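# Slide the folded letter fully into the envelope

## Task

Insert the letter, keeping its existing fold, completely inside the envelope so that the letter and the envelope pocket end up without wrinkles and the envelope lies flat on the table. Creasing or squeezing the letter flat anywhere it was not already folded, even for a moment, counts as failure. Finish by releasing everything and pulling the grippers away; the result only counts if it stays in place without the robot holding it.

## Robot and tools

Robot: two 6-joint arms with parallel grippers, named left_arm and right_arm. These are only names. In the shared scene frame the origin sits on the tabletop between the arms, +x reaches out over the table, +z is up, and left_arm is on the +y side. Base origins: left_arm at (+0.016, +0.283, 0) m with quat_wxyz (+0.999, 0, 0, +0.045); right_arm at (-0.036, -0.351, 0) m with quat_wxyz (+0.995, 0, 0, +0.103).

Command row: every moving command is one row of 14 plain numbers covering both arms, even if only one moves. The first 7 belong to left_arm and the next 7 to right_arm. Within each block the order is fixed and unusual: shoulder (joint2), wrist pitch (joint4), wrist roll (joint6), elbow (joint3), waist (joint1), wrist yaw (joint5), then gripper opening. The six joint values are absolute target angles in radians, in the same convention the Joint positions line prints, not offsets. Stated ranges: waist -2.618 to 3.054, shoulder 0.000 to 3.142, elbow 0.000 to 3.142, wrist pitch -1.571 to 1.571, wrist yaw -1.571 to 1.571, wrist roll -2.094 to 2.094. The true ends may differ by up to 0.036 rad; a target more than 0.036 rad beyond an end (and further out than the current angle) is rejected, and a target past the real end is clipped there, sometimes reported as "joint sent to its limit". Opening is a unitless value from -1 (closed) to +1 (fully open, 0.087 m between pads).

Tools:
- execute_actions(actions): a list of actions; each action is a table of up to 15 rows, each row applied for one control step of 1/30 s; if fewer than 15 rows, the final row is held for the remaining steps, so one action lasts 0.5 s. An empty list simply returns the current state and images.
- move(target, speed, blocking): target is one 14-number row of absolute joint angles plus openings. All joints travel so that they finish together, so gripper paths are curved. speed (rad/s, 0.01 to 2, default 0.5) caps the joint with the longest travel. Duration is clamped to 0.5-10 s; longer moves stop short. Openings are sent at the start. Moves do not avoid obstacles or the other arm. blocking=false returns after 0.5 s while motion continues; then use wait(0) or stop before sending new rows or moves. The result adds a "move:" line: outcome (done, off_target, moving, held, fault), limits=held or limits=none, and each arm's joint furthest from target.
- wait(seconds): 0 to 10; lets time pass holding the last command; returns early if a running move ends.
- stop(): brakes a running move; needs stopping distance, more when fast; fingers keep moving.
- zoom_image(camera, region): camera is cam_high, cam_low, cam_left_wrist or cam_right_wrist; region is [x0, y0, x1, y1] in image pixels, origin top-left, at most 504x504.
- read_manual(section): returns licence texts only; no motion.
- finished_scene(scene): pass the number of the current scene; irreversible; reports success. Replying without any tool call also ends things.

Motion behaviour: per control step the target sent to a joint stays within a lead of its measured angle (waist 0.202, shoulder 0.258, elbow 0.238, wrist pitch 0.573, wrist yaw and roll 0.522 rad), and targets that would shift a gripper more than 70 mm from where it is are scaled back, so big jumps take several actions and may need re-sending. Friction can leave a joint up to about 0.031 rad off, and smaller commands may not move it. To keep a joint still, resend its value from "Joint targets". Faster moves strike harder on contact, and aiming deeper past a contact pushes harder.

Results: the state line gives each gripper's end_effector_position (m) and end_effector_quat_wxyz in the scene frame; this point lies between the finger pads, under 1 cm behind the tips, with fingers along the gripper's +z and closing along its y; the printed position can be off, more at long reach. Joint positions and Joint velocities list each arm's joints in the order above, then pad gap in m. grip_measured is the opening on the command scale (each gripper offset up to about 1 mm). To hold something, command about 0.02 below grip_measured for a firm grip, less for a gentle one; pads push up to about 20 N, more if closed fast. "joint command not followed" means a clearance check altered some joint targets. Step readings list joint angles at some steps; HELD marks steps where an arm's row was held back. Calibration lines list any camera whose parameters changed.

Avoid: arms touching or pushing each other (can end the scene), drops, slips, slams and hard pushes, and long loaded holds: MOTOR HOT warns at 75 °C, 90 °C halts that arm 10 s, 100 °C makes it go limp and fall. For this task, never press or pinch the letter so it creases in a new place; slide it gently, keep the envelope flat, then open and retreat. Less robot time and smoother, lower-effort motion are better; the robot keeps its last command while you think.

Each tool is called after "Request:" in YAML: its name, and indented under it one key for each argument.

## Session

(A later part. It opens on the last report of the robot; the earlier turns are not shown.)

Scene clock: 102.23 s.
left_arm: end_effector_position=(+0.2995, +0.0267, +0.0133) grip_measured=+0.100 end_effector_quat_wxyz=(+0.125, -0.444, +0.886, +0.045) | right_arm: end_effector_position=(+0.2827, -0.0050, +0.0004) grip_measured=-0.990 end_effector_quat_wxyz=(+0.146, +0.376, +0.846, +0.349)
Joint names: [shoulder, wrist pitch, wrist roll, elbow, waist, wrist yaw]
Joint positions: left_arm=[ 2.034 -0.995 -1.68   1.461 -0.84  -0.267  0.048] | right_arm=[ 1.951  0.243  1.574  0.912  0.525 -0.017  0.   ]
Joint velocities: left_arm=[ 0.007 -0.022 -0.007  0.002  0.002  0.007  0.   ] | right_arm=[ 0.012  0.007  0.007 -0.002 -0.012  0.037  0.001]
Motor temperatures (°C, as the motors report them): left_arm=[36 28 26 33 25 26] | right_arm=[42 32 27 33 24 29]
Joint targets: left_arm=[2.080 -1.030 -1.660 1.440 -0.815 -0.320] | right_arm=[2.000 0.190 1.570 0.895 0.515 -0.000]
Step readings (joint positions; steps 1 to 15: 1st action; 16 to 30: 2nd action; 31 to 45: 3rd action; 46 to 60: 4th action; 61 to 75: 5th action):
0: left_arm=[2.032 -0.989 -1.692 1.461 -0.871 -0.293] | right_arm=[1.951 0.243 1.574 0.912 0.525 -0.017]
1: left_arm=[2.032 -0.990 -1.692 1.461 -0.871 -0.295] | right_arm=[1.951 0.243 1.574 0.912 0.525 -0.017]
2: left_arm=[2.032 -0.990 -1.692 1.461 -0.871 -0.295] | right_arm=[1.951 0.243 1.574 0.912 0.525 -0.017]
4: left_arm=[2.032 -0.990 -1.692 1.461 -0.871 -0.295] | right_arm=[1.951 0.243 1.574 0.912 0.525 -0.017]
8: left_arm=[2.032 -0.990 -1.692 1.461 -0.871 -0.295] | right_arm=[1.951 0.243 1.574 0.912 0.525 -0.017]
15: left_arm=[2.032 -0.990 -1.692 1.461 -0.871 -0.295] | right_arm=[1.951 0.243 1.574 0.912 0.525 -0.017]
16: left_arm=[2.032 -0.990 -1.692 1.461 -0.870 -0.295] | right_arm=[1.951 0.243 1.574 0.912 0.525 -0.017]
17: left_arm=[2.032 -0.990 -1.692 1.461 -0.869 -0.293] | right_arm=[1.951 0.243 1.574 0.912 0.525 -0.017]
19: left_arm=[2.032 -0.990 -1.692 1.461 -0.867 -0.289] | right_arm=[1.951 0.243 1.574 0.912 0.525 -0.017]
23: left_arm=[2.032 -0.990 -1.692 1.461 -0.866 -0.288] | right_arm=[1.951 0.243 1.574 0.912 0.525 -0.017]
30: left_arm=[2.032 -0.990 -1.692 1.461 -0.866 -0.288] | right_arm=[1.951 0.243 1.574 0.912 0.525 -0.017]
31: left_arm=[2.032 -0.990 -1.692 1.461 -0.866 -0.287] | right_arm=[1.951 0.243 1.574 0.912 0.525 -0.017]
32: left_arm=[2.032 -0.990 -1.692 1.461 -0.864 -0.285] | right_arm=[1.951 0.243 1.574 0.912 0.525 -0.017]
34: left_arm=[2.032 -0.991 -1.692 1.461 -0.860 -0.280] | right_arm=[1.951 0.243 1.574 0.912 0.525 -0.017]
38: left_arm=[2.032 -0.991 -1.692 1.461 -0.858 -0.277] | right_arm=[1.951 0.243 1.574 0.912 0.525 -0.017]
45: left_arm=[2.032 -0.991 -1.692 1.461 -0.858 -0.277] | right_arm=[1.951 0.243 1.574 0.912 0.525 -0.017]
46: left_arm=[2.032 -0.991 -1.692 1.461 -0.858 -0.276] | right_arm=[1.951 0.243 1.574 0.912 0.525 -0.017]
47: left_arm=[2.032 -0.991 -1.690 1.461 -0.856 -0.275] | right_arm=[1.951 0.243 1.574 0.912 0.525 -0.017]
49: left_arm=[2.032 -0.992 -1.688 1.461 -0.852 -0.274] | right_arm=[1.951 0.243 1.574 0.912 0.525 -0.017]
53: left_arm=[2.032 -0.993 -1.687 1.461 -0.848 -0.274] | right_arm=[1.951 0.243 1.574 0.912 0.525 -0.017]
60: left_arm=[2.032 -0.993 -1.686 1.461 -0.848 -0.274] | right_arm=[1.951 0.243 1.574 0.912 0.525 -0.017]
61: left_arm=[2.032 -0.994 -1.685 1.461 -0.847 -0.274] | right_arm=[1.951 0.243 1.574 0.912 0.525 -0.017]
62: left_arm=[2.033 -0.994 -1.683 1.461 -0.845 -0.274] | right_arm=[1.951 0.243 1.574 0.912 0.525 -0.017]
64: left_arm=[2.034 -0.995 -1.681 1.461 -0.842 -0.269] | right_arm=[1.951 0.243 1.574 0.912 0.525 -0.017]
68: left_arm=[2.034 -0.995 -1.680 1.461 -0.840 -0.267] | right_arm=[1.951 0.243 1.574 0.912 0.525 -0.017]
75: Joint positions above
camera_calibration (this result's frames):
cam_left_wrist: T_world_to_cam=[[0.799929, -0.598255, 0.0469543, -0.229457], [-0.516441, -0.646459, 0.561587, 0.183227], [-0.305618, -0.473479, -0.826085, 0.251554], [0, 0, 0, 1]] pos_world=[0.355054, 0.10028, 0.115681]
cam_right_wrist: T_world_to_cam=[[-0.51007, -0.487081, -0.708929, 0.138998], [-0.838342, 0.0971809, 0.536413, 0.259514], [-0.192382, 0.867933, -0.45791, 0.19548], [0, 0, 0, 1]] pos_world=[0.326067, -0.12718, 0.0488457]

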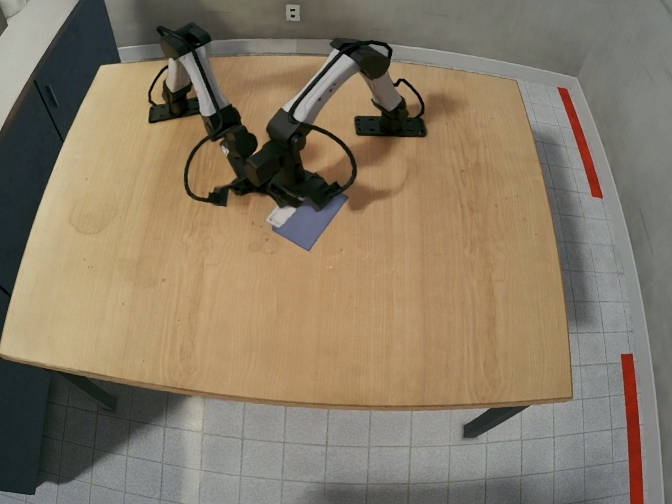

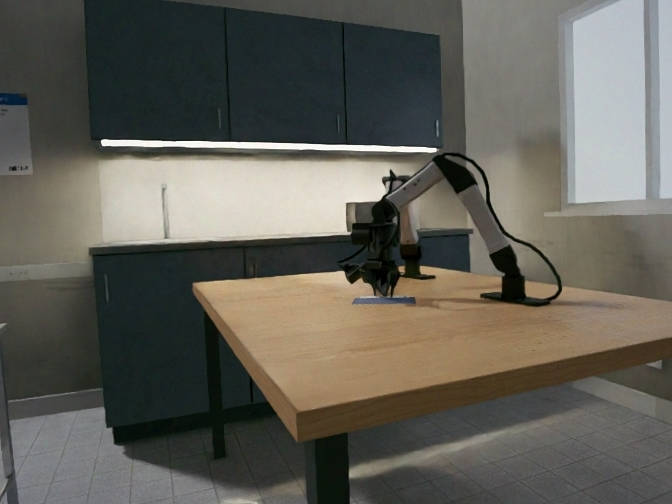

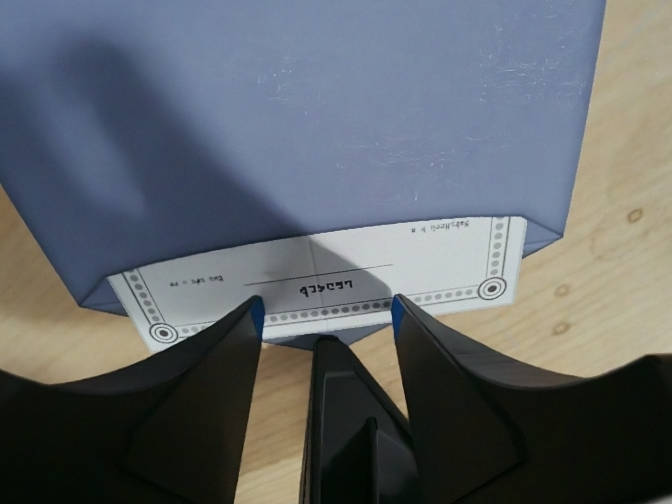

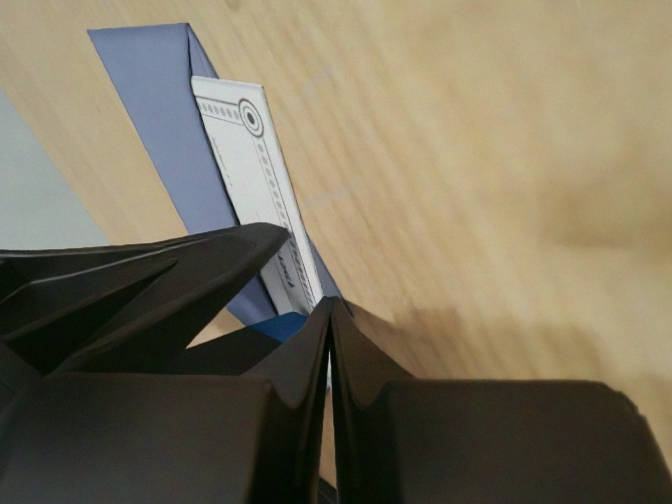

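Request:
move:
  target: [2.0,-1.07,-1.8,1.51,-0.875,-0.3,0.1, 2.0,0.19,1.57,0.895,0.515,0,-1]
  speed: 0.15

Request:
move:
  target: [2.09,-1.07,-1.8,1.51,-0.885,-0.3,0.6, 2.0,0.19,1.57,0.895,0.515,0,-1]
  speed: 0.08

Request:
move:
  target: [2.09,-1.09,-1.73,1.49,-0.79,-0.32,0.6, 2.0,0.19,1.57,0.895,0.515,0,-1]
  speed: 0.02

Scene clock: 103.73 s.
left_arm: end_effector_position=(+0.2956, +0.0249, +0.0248) grip_measured=+0.100 end_effector_quat_wxyz=(+0.137, -0.479, +0.865, +0.051) | right_arm: end_effector_position=(+0.2829, -0.0048, +0.0001) grip_measured=-0.990 end_effector_quat_wxyz=(+0.146, +0.376, +0.846, +0.349)
Joint names: [shoulder, wrist pitch, wrist roll, elbow, waist, wrist yaw]
Joint positions: left_arm=[ 2.019 -1.059 -1.791  1.487 -0.865 -0.293  0.048] | right_arm=[ 1.952  0.246  1.574  0.912  0.525 -0.017  0.   ]
Joint velocities: left_arm=[ 0.012  0.037 -0.095 -0.017 -0.002  0.022  0.   ] | right_arm=[ 0.007 -0.037  0.007  0.007 -0.002  0.051 -0.001]
Motor temperatures (°C, as the motors report them): left_arm=[36 28 26 33 25 26] | right_arm=[42 32 27 33 24 29]
Joint targets: left_arm=[2.000 -1.070 -1.800 1.510 -0.875 -0.300] | right_arm=[2.000 0.190 1.570 0.895 0.515 0.000]
move: off_target (left_arm, right_arm); limits=none; left_arm: farthest joint: the elbow, 0.023 radians from its target (0.049 radians at the start); right_arm: farthest joint: the wrist pitch, 0.056 radians from its target (0.053 radians at the start)
camera_calibration (this result's frames):
cam_left_wrist: T_world_to_cam=[[0.84505, -0.531529, 0.0580309, -0.243226], [-0.474437, -0.695347, 0.539818, 0.162971], [-0.246577, -0.483705, -0.839779, 0.242133], [0, 0, 0, 1]] pos_world=[0.342562, 0.101161, 0.129478]
cam_right_wrist: T_world_to_cam=[[-0.509728, -0.486255, -0.709742, 0.138923], [-0.838603, 0.0965624, 0.536117, 0.259885], [-0.192155, 0.868465, -0.456995, 0.195088], [0, 0, 0, 1]] pos_world=[0.32624, -0.12697, 0.048425]

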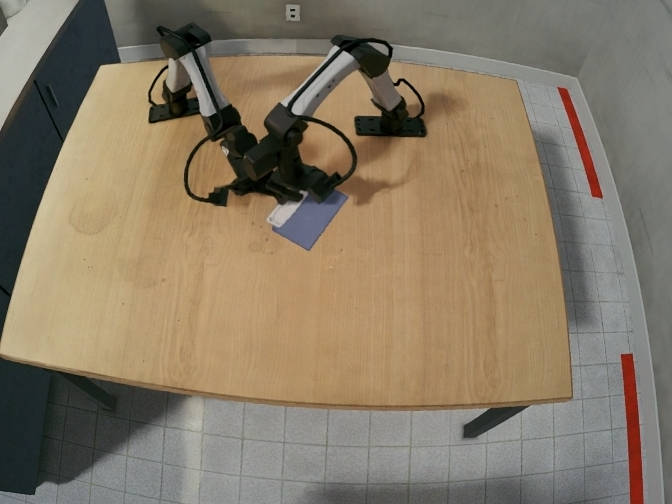

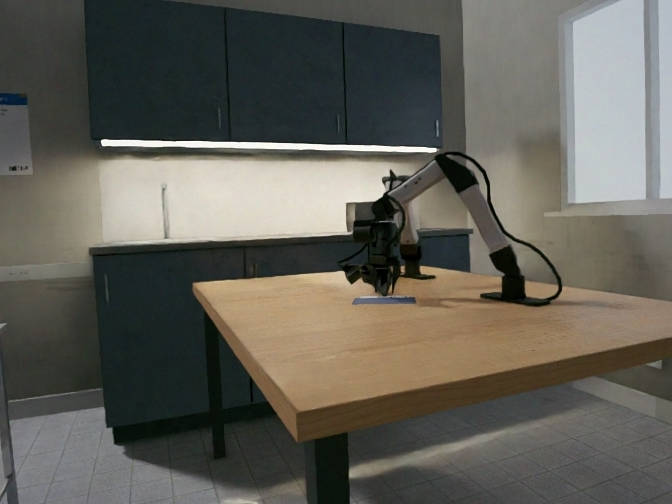

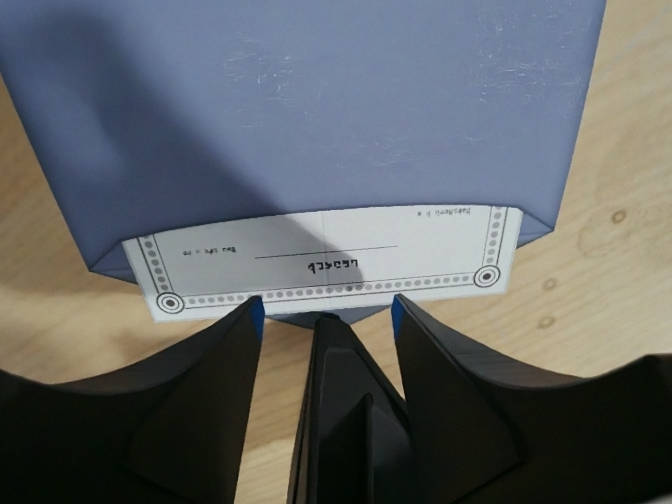

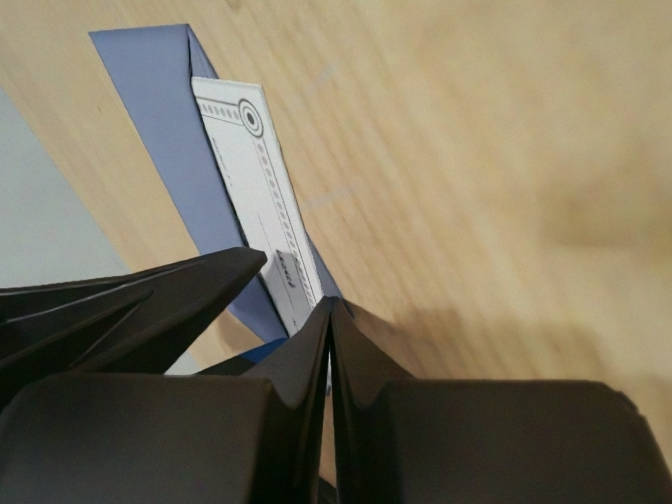

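Scene clock: 104.90 s.
left_arm: end_effector_position=(+0.2932, +0.0265, +0.0136) grip_measured=+0.600 end_effector_quat_wxyz=(+0.137, -0.473, +0.867, +0.070) | right_arm: end_effector_position=(+0.2833, -0.0044, +0.0002) grip_measured=-0.990 end_effector_quat_wxyz=(+0.146, +0.376, +0.845, +0.350)
Joint names: [shoulder, wrist pitch, wrist roll, elbow, waist, wrist yaw]
Joint positions: left_arm=[ 2.058 -1.069 -1.791  1.497 -0.872 -0.304  0.07 ] | right_arm=[ 1.954  0.25   1.575  0.912  0.525 -0.018  0.   ]
Joint velocities: left_arm=[-0.012 -0.037 -0.007  0.017 -0.017 -0.022 -0.   ] | right_arm=[ 0.012 -0.022  0.022 -0.017 -0.012  0.022 -0.001]
Motor temperatures (°C, as the motors report them): left_arm=[36 28 26 33 25 26] | right_arm=[42 32 27 33 24 29]
Joint targets: left_arm=[2.090 -1.070 -1.800 1.510 -0.885 -0.300] | right_arm=[2.000 0.190 1.570 0.895 0.515 0.000]
move: off_target (left_arm, right_arm); limits=none; left_arm: farthest joint: the shoulder, 0.032 radians from its target (0.071 radians at the start); right_arm: farthest joint: the wrist pitch, 0.060 radians from its target (0.056 radians at the start)
camera_calibration (this result's frames):
cam_left_wrist: T_world_to_cam=[[0.842157, -0.538755, 0.0226789, -0.238249], [-0.468694, -0.710548, 0.52483, 0.167915], [-0.26664, -0.452619, -0.850905, 0.238114], [0, 0, 0, 1]] pos_world=[0.342834, 0.0987289, 0.119889]
cam_right_wrist: T_world_to_cam=[[-0.509304, -0.484331, -0.71136, 0.139202], [-0.83907, 0.0957816, 0.535525, 0.260251], [-0.191236, 0.869626, -0.455169, 0.194564], [0, 0, 0, 1]] pos_world=[0.326473, -0.126705, 0.0482109]

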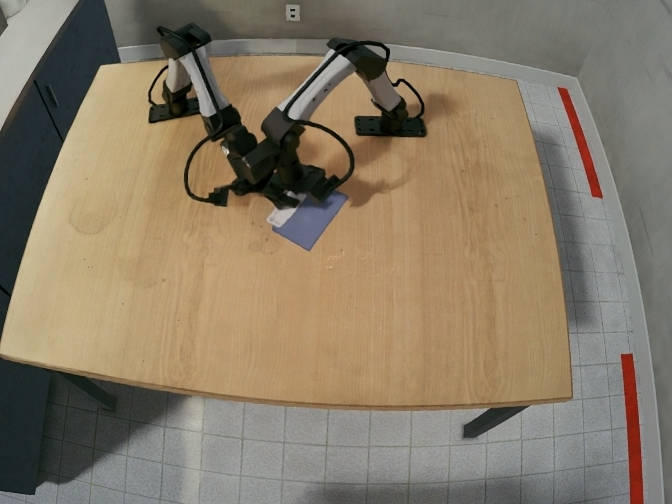

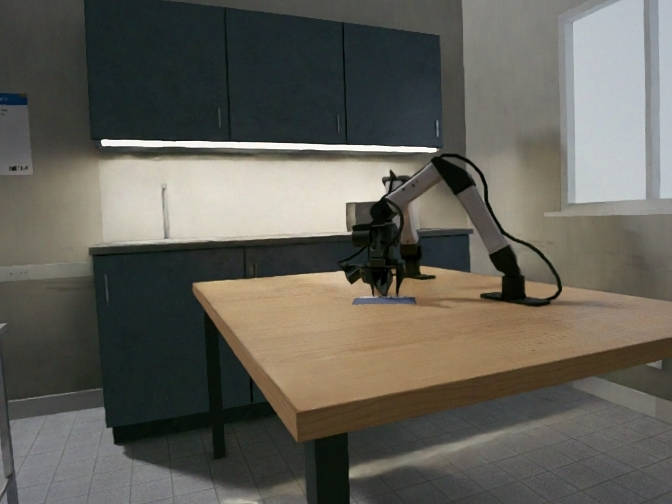

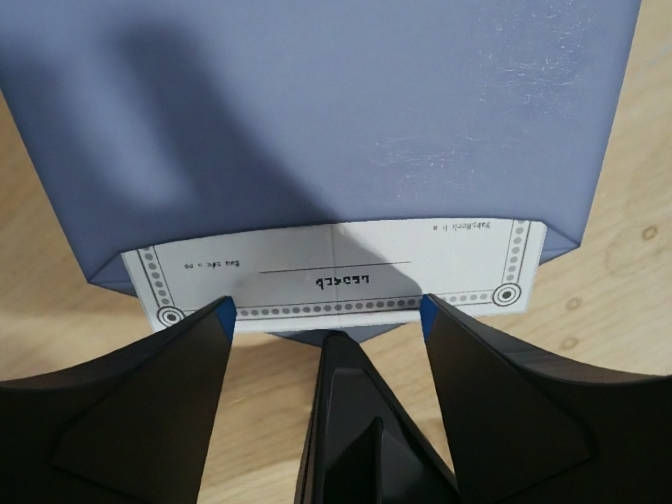

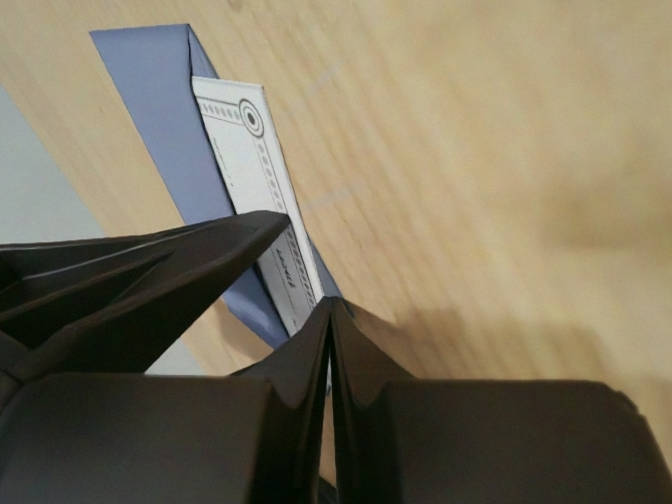

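Scene clock: 109.20 s.
left_arm: end_effector_position=(+0.3037, +0.0420, +0.0134) grip_measured=+0.600 end_effector_quat_wxyz=(+0.124, -0.476, +0.868, +0.075) | right_arm: end_effector_position=(+0.2836, -0.0039, +0.0008) grip_measured=-0.990 end_effector_quat_wxyz=(+0.147, +0.375, +0.845, +0.352)
Joint names: [shoulder, wrist pitch, wrist roll, elbow, waist, wrist yaw]
Joint positions: left_arm=[ 2.058 -1.069 -1.735  1.497 -0.812 -0.285  0.07 ] | right_arm=[ 1.954  0.253  1.575  0.912  0.525 -0.018  0.   ]
Joint velocities: left_arm=[-0.022  0.051 -0.007 -0.017 -0.002 -0.022 -0.   ] | right_arm=[-0.002 -0.007  0.037 -0.007 -0.012  0.022  0.   ]
Motor temperatures (°C, as the motors report them): left_arm=[37 28 26 33 25 26] | right_arm=[42 32 27 33 24 29]
Joint targets: left_arm=[2.090 -1.090 -1.730 1.490 -0.790 -0.320] | right_arm=[2.000 0.190 1.570 0.895 0.515 -0.000]
move: off_target (left_arm, right_arm); limits=none; left_arm: farthest joint: the wrist yaw, 0.035 radians from its target (0.016 radians at the start); right_arm: farthest joint: the wrist pitch, 0.063 radians from its target (0.060 radians at the start)
camera_calibration (this result's frames):
cam_left_wrist: T_world_to_cam=[[0.846292, -0.532713, 0.00249171, -0.239893], [-0.449111, -0.710947, 0.54116, 0.177795], [-0.286511, -0.459099, -0.840916, 0.253899], [0, 0, 0, 1]] pos_world=[0.355614, 0.115173, 0.11789]
cam_right_wrist: T_world_to_cam=[[-0.507481, -0.482682, -0.713779, 0.13955], [-0.840294, 0.0938889, 0.533939, 0.2605], [-0.190707, 0.870749, -0.453242, 0.194342], [0, 0, 0, 1]] pos_world=[0.326778, -0.126323, 0.0486011]

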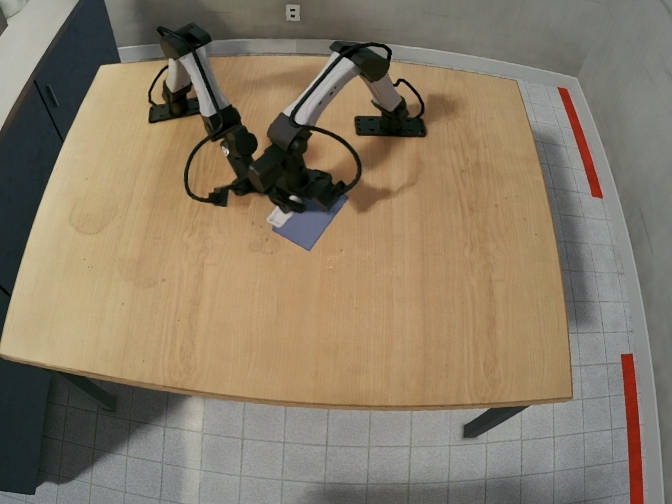

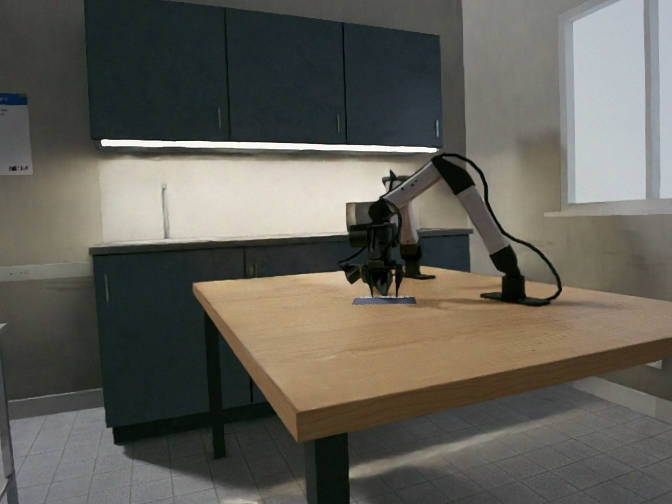

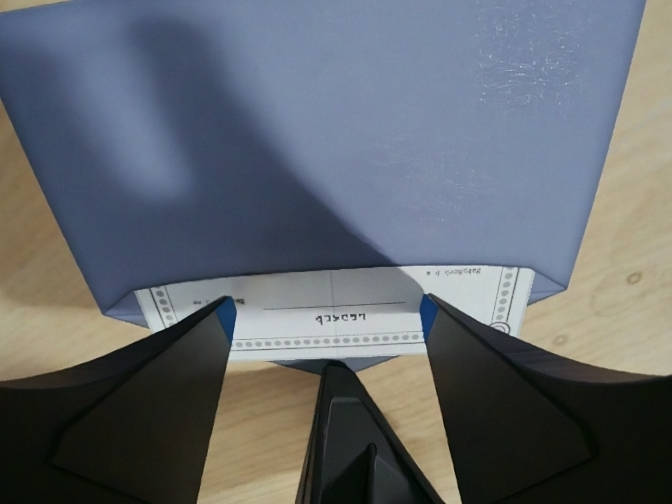

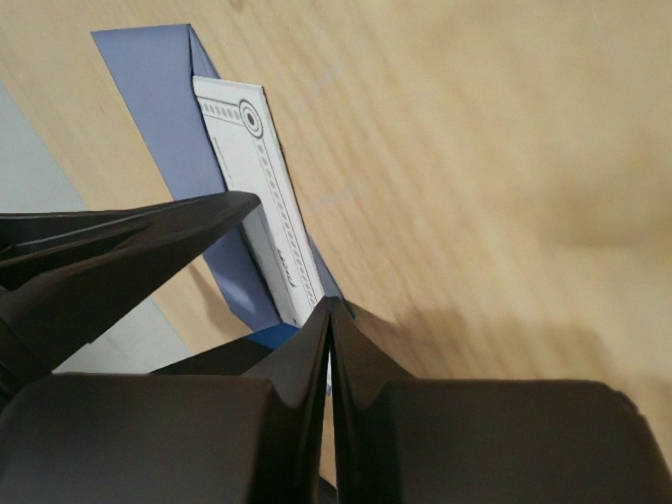

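Request:
move:
  target: [2.0,-1.07,-1.83,1.5,-0.915,-0.3,0.6, 2.0,0.19,1.57,0.895,0.515,0,-1]
  speed: 0.15

Request:
move:
  target: [2.085,-1.07,-1.83,1.5,-0.915,-0.3,0.6, 2.0,0.19,1.57,0.895,0.515,0,-1]
  speed: 0.08

Request:
move:
  target: [2.085,-1.09,-1.77,1.49,-0.84,-0.32,0.6, 2.0,0.19,1.57,0.895,0.515,0,-1]
  speed: 0.02

Scene clock: 110.67 s.
left_arm: end_effector_position=(+0.2862, +0.0122, +0.0275) grip_measured=+0.600 end_effector_quat_wxyz=(+0.140, -0.474, +0.868, +0.046) | right_arm: end_effector_position=(+0.2836, -0.0039, +0.0002) grip_measured=-0.990 end_effector_quat_wxyz=(+0.146, +0.376, +0.845, +0.351)
Joint names: [shoulder, wrist pitch, wrist roll, elbow, waist, wrist yaw]
Joint positions: left_arm=[ 2.019 -1.069 -1.821  1.497 -0.908 -0.295  0.07 ] | right_arm=[ 1.955  0.253  1.576  0.912  0.525 -0.018  0.   ]
Joint velocities: left_arm=[-0.022  0.022  0.081 -0.017 -0.007 -0.007 -0.001] | right_arm=[ 0.002  0.007  0.007  0.002  0.012  0.051 -0.   ]
Motor temperatures (°C, as the motors report them): left_arm=[37 28 26 33 25 26] | right_arm=[42 32 27 33 24 29]
Joint targets: left_arm=[2.000 -1.070 -1.830 1.500 -0.915 -0.300] | right_arm=[2.000 0.190 1.570 0.895 0.515 -0.000]
move: off_target (right_arm); limits=none; left_arm: farthest joint: the shoulder, 0.019 radians from its target (0.058 radians at the start); right_arm: farthest joint: the wrist pitch, 0.063 radians from its target (0.063 radians at the start)
camera_calibration (this result's frames):
cam_left_wrist: T_world_to_cam=[[0.837075, -0.542892, 0.0676322, -0.240102], [-0.488386, -0.685816, 0.539569, 0.152104], [-0.246544, -0.48469, -0.839221, 0.235931], [0, 0, 0, 1]] pos_world=[0.333436, 0.0883197, 0.132166]
cam_right_wrist: T_world_to_cam=[[-0.508614, -0.482674, -0.712978, 0.139388], [-0.83959, 0.0945436, 0.53493, 0.260575], [-0.190789, 0.870682, -0.453334, 0.194131], [0, 0, 0, 1]] pos_world=[0.326709, -0.126384, 0.0479975]

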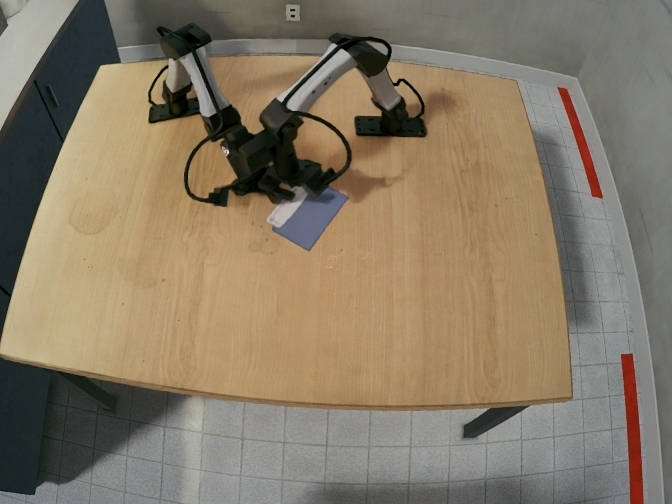

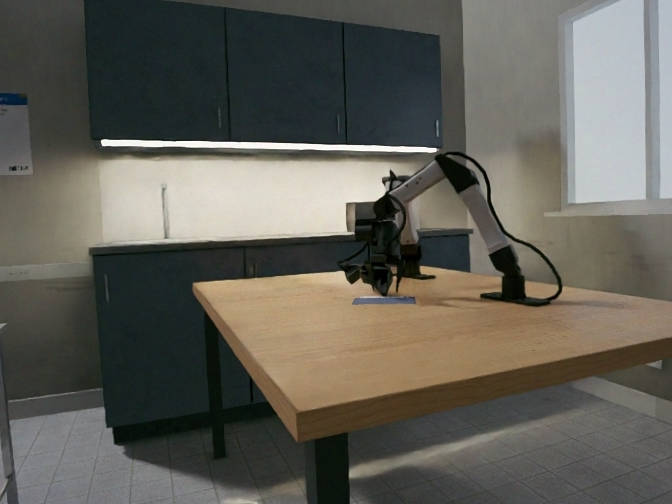

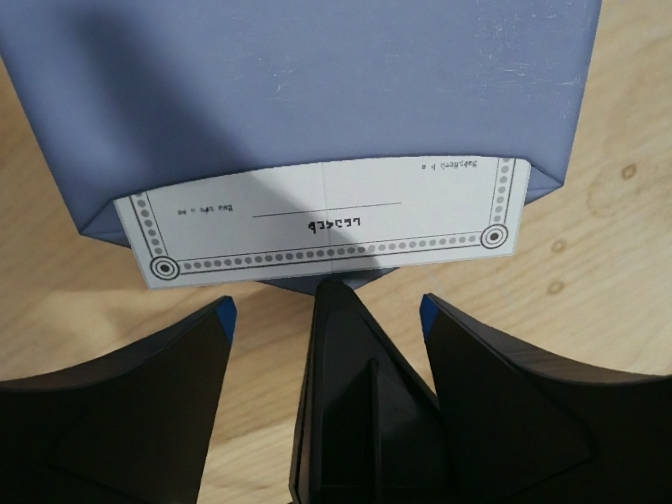

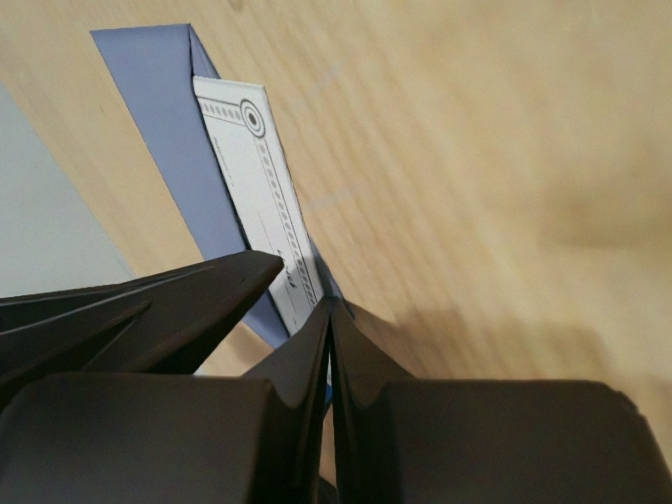

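Scene clock: 111.73 s.
left_arm: end_effector_position=(+0.2863, +0.0122, +0.0275) grip_measured=+0.600 end_effector_quat_wxyz=(+0.140, -0.474, +0.868, +0.046) | right_arm: end_effector_position=(+0.2836, -0.0039, +0.0002) grip_measured=-0.990 end_effector_quat_wxyz=(+0.146, +0.376, +0.845, +0.351)
Joint names: [shoulder, wrist pitch, wrist roll, elbow, waist, wrist yaw]
Joint positions: left_arm=[ 2.019 -1.069 -1.822  1.497 -0.908 -0.295  0.07 ] | right_arm=[ 1.955  0.253  1.576  0.912  0.525 -0.018  0.   ]
Joint velocities: left_arm=[-0.022  0.051  0.007 -0.012  0.012 -0.007 -0.   ] | right_arm=[-0.012  0.022  0.022 -0.002 -0.007 -0.051 -0.   ]
Motor temperatures (°C, as the motors report them): left_arm=[38 28 26 34 25 26] | right_arm=[42 32 27 33 24 29]
Joint targets: left_arm=[2.000 -1.070 -1.830 1.500 -0.915 -0.300] | right_arm=[2.000 0.190 1.570 0.895 0.515 0.000]
move: held (left_arm), off_target (right_arm); limits=held; held on 32 of 32 steps (left_arm, right_arm), including the last (left_arm); left_arm: farthest joint: the shoulder, 0.066 radians from its target (0.066 radians at the start); right_arm: farthest joint: the wrist pitch, 0.063 radians from its target (0.063 radians at the start)
joint command not followed: on one or more control steps a check withheld the commanded joint targets of the left arm, and it was not sent them on those steps. On the call's last step the targets were still withheld.
cause: the commanded joint targets would bring a part of the robot too close to another arm (this arm's wrist (the part past the wrist pitch) and the other arm's wrist (the part past the wrist pitch)); next, command targets that bring no part of the robot closer to that arm.
joint command not followed: on one or more control steps a check withheld the commanded joint targets of the right arm, and it was not sent them on those steps.
cause: the commanded joint targets would bring a part of the robot too close to another arm (this arm's wrist (the part past the wrist pitch) and the other arm's wrist (the part past the wrist pitch)); next, command targets that bring no part of the robot closer to that arm.
camera_calibration (this result's frames):
cam_left_wrist: T_world_to_cam=[[0.83746, -0.54227, 0.0678504, -0.240257], [-0.487973, -0.68609, 0.539594, 0.151988], [-0.246054, -0.484998, -0.839187, 0.235793], [0, 0, 0, 1]] pos_world=[0.33339, 0.0883527, 0.132164]
cam_right_wrist: T_world_to_cam=[[-0.508614, -0.482674, -0.712978, 0.139388], [-0.83959, 0.0945436, 0.53493, 0.260575], [-0.190789, 0.870682, -0.453334, 0.194131], [0, 0, 0, 1]] pos_world=[0.326709, -0.126384, 0.0479975]

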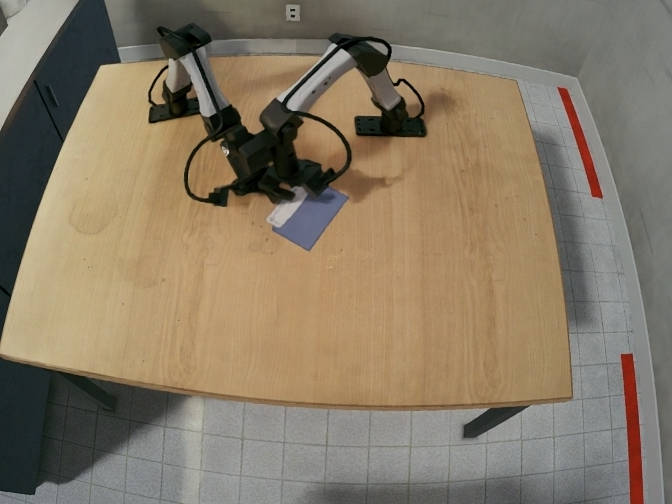

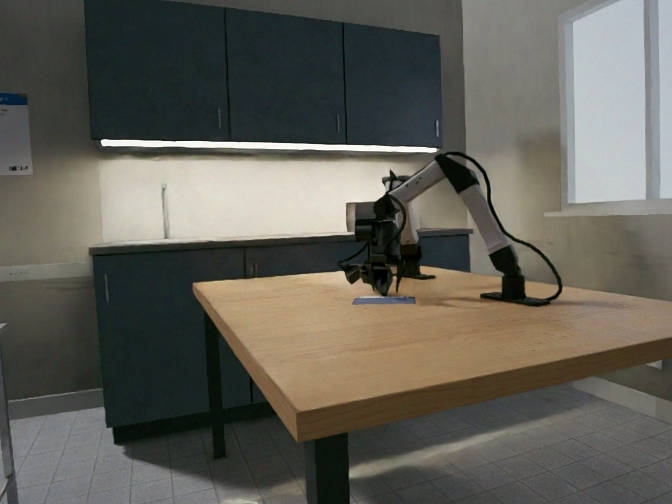

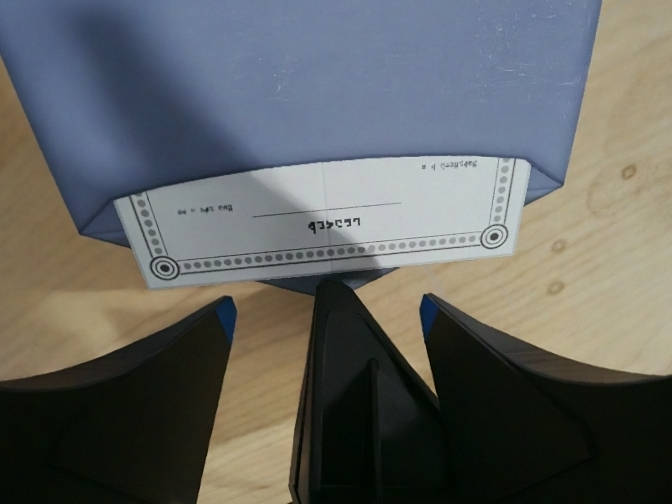

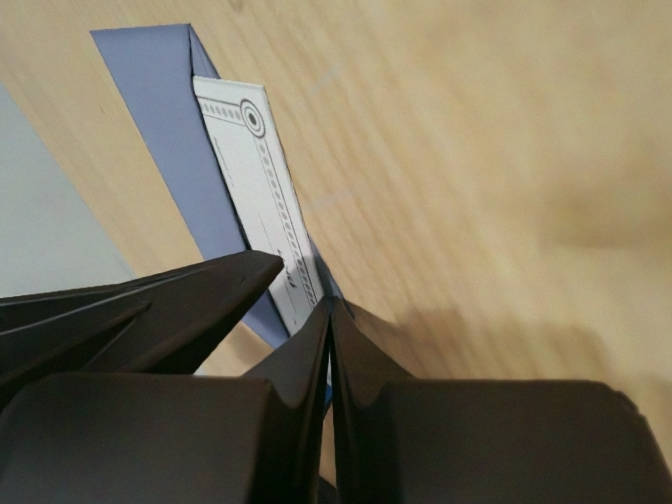

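Scene clock: 115.33 s.
left_arm: end_effector_position=(+0.2958, +0.0323, +0.0137) grip_measured=+0.600 end_effector_quat_wxyz=(+0.137, -0.475, +0.866, +0.076) | right_arm: end_effector_position=(+0.2838, -0.0037, +0.0005) grip_measured=-0.990 end_effector_quat_wxyz=(+0.147, +0.376, +0.845, +0.352)
Joint names: [shoulder, wrist pitch, wrist roll, elbow, waist, wrist yaw]
Joint positions: left_arm=[ 2.058 -1.076 -1.783  1.497 -0.858 -0.308  0.07 ] | right_arm=[ 1.955  0.255  1.576  0.912  0.525 -0.018  0.   ]
Joint velocities: left_arm=[ 0.002  0.022  0.022  0.012  0.007  0.037 -0.001] | right_arm=[-0.002 -0.007  0.007  0.002 -0.007 -0.022 -0.001]
Motor temperatures (°C, as the motors report them): left_arm=[38 28 26 34 25 26] | right_arm=[42 32 27 33 24 29]
Joint targets: left_arm=[2.085 -1.090 -1.770 1.490 -0.840 -0.320] | right_arm=[2.000 0.190 1.570 0.895 0.515 0.000]
move: off_target (left_arm, right_arm); limits=held; held on 39 of 108 steps (right_arm); left_arm: farthest joint: the shoulder, 0.027 radians from its target (0.066 radians at the start); right_arm: farthest joint: the wrist pitch, 0.065 radians from its target (0.063 radians at the start)
joint command not followed: on one or more control steps a check withheld the commanded joint targets of the right arm, and it was not sent them on those steps.
cause: the commanded joint targets would bring a part of the robot too close to another arm (this arm's wrist (the part past the wrist pitch) and the other arm's wrist (the part past the wrist pitch)); next, command targets that bring no part of the robot closer to that arm.
camera_calibration (this result's frames):
cam_left_wrist: T_world_to_cam=[[0.84538, -0.533975, 0.0142558, -0.238241], [-0.462348, -0.718094, 0.520169, 0.171667], [-0.26752, -0.446332, -0.853944, 0.241645], [0, 0, 0, 1]] pos_world=[0.345419, 0.103912, 0.120452]
cam_right_wrist: T_world_to_cam=[[-0.507803, -0.481946, -0.714047, 0.13954], [-0.840197, 0.0939989, 0.534072, 0.260753], [-0.190275, 0.871144, -0.452663, 0.19399], [0, 0, 0, 1]] pos_world=[0.326855, -0.126253, 0.0481892]

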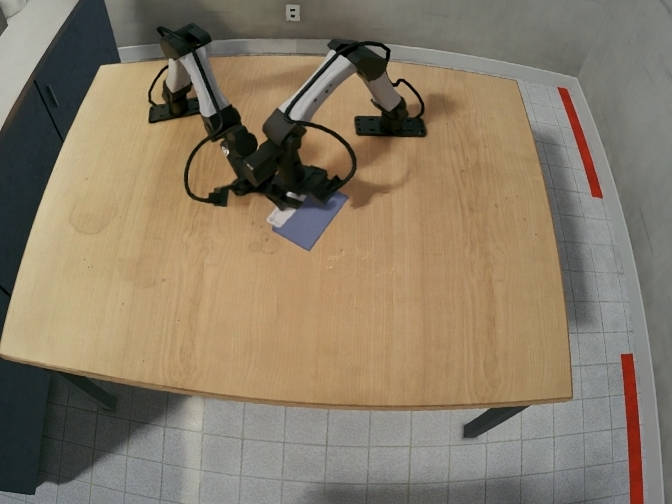

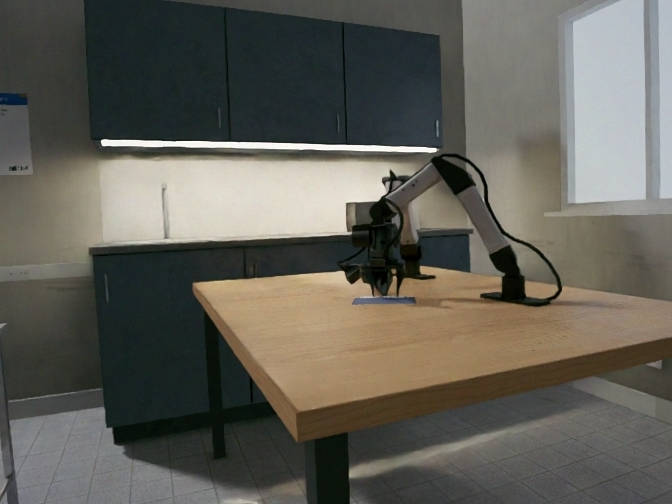

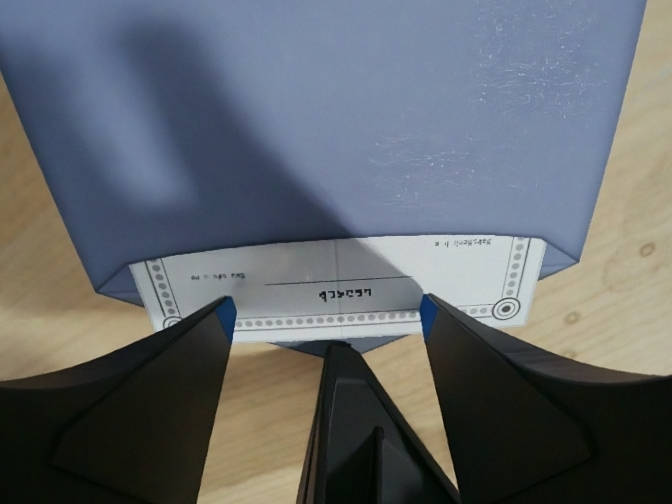

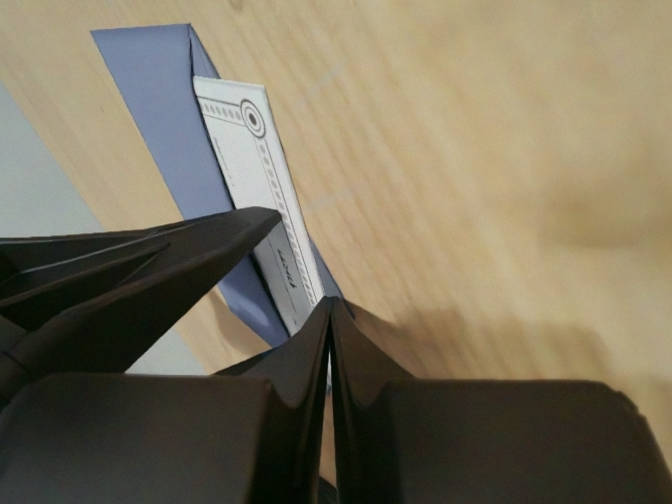

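Request:
execute_actions:
  actions: []

Scene clock: 115.73 s.
left_arm: end_effector_position=(+0.2958, +0.0323, +0.0137) grip_measured=+0.600 end_effector_quat_wxyz=(+0.137, -0.475, +0.866, +0.076) | right_arm: end_effector_position=(+0.2838, -0.0037, +0.0005) grip_measured=-0.990 end_effector_quat_wxyz=(+0.147, +0.376, +0.845, +0.352)
Joint names: [shoulder, wrist pitch, wrist roll, elbow, waist, wrist yaw]
Joint positions: left_arm=[ 2.058 -1.076 -1.783  1.497 -0.858 -0.308  0.07 ] | right_arm=[ 1.955  0.255  1.576  0.912  0.525 -0.018  0.   ]
Joint velocities: left_arm=[-0.022 -0.007 -0.051  0.007 -0.022 -0.051  0.001] | right_arm=[-0.022  0.022 -0.007 -0.002  0.007  0.022 -0.   ]
Motor temperatures (°C, as the motors report them): left_arm=[38 28 26 34 25 26] | right_arm=[42 32 27 33 24 29]
Joint targets: left_arm=[2.085 -1.090 -1.770 1.490 -0.840 -0.320] | right_arm=[2.000 0.190 1.570 0.895 0.515 -0.000]
camera_calibration (this result's frames):
cam_left_wrist: T_world_to_cam=[[0.84538, -0.533975, 0.0142558, -0.238241], [-0.462348, -0.718094, 0.520169, 0.171667], [-0.26752, -0.446332, -0.853944, 0.241645], [0, 0, 0, 1]] pos_world=[0.345419, 0.103912, 0.120452]
cam_right_wrist: T_world_to_cam=[[-0.507803, -0.481946, -0.714047, 0.13954], [-0.840197, 0.0939989, 0.534072, 0.260753], [-0.190275, 0.871144, -0.452663, 0.19399], [0, 0, 0, 1]] pos_world=[0.326855, -0.126253, 0.0481892]

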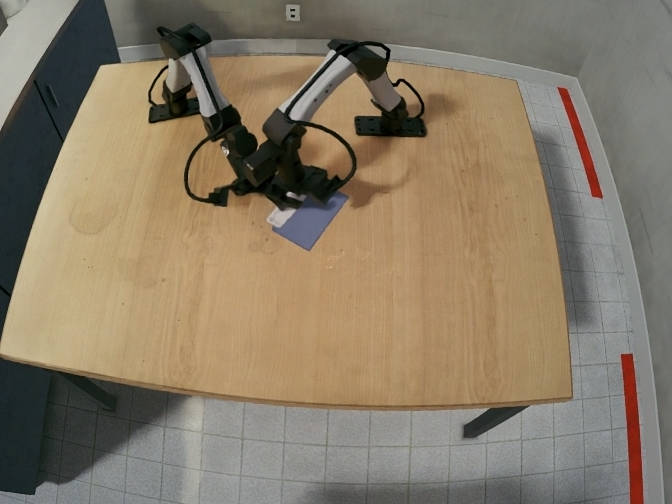

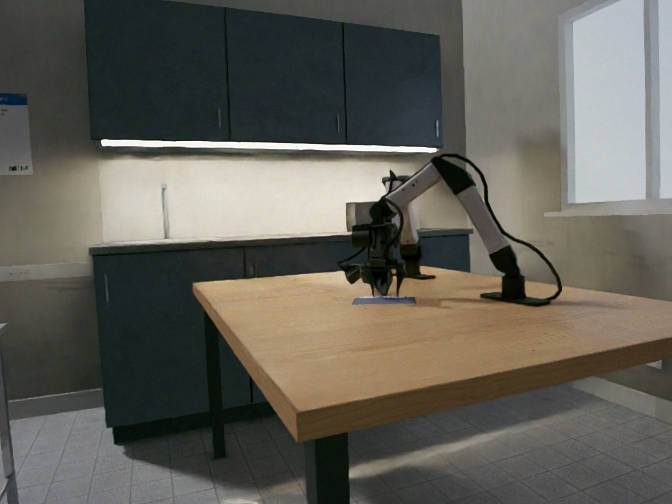

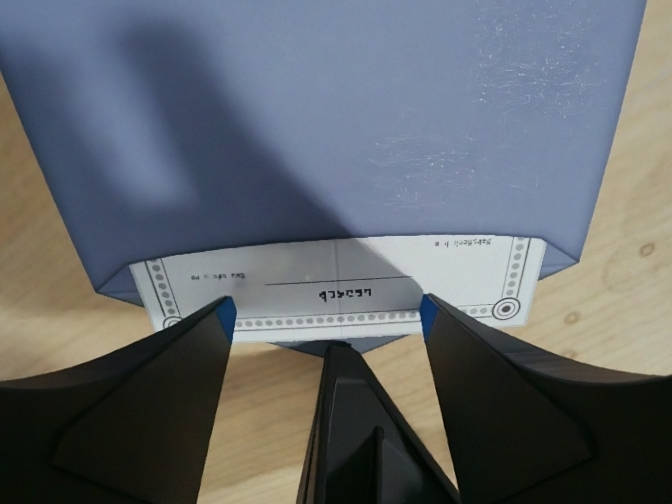

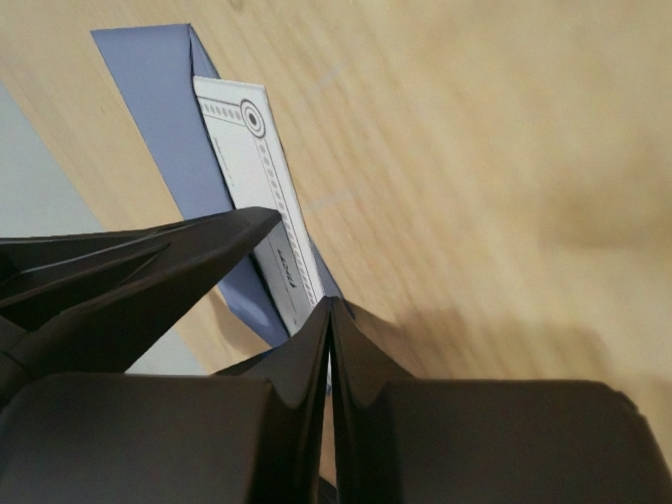

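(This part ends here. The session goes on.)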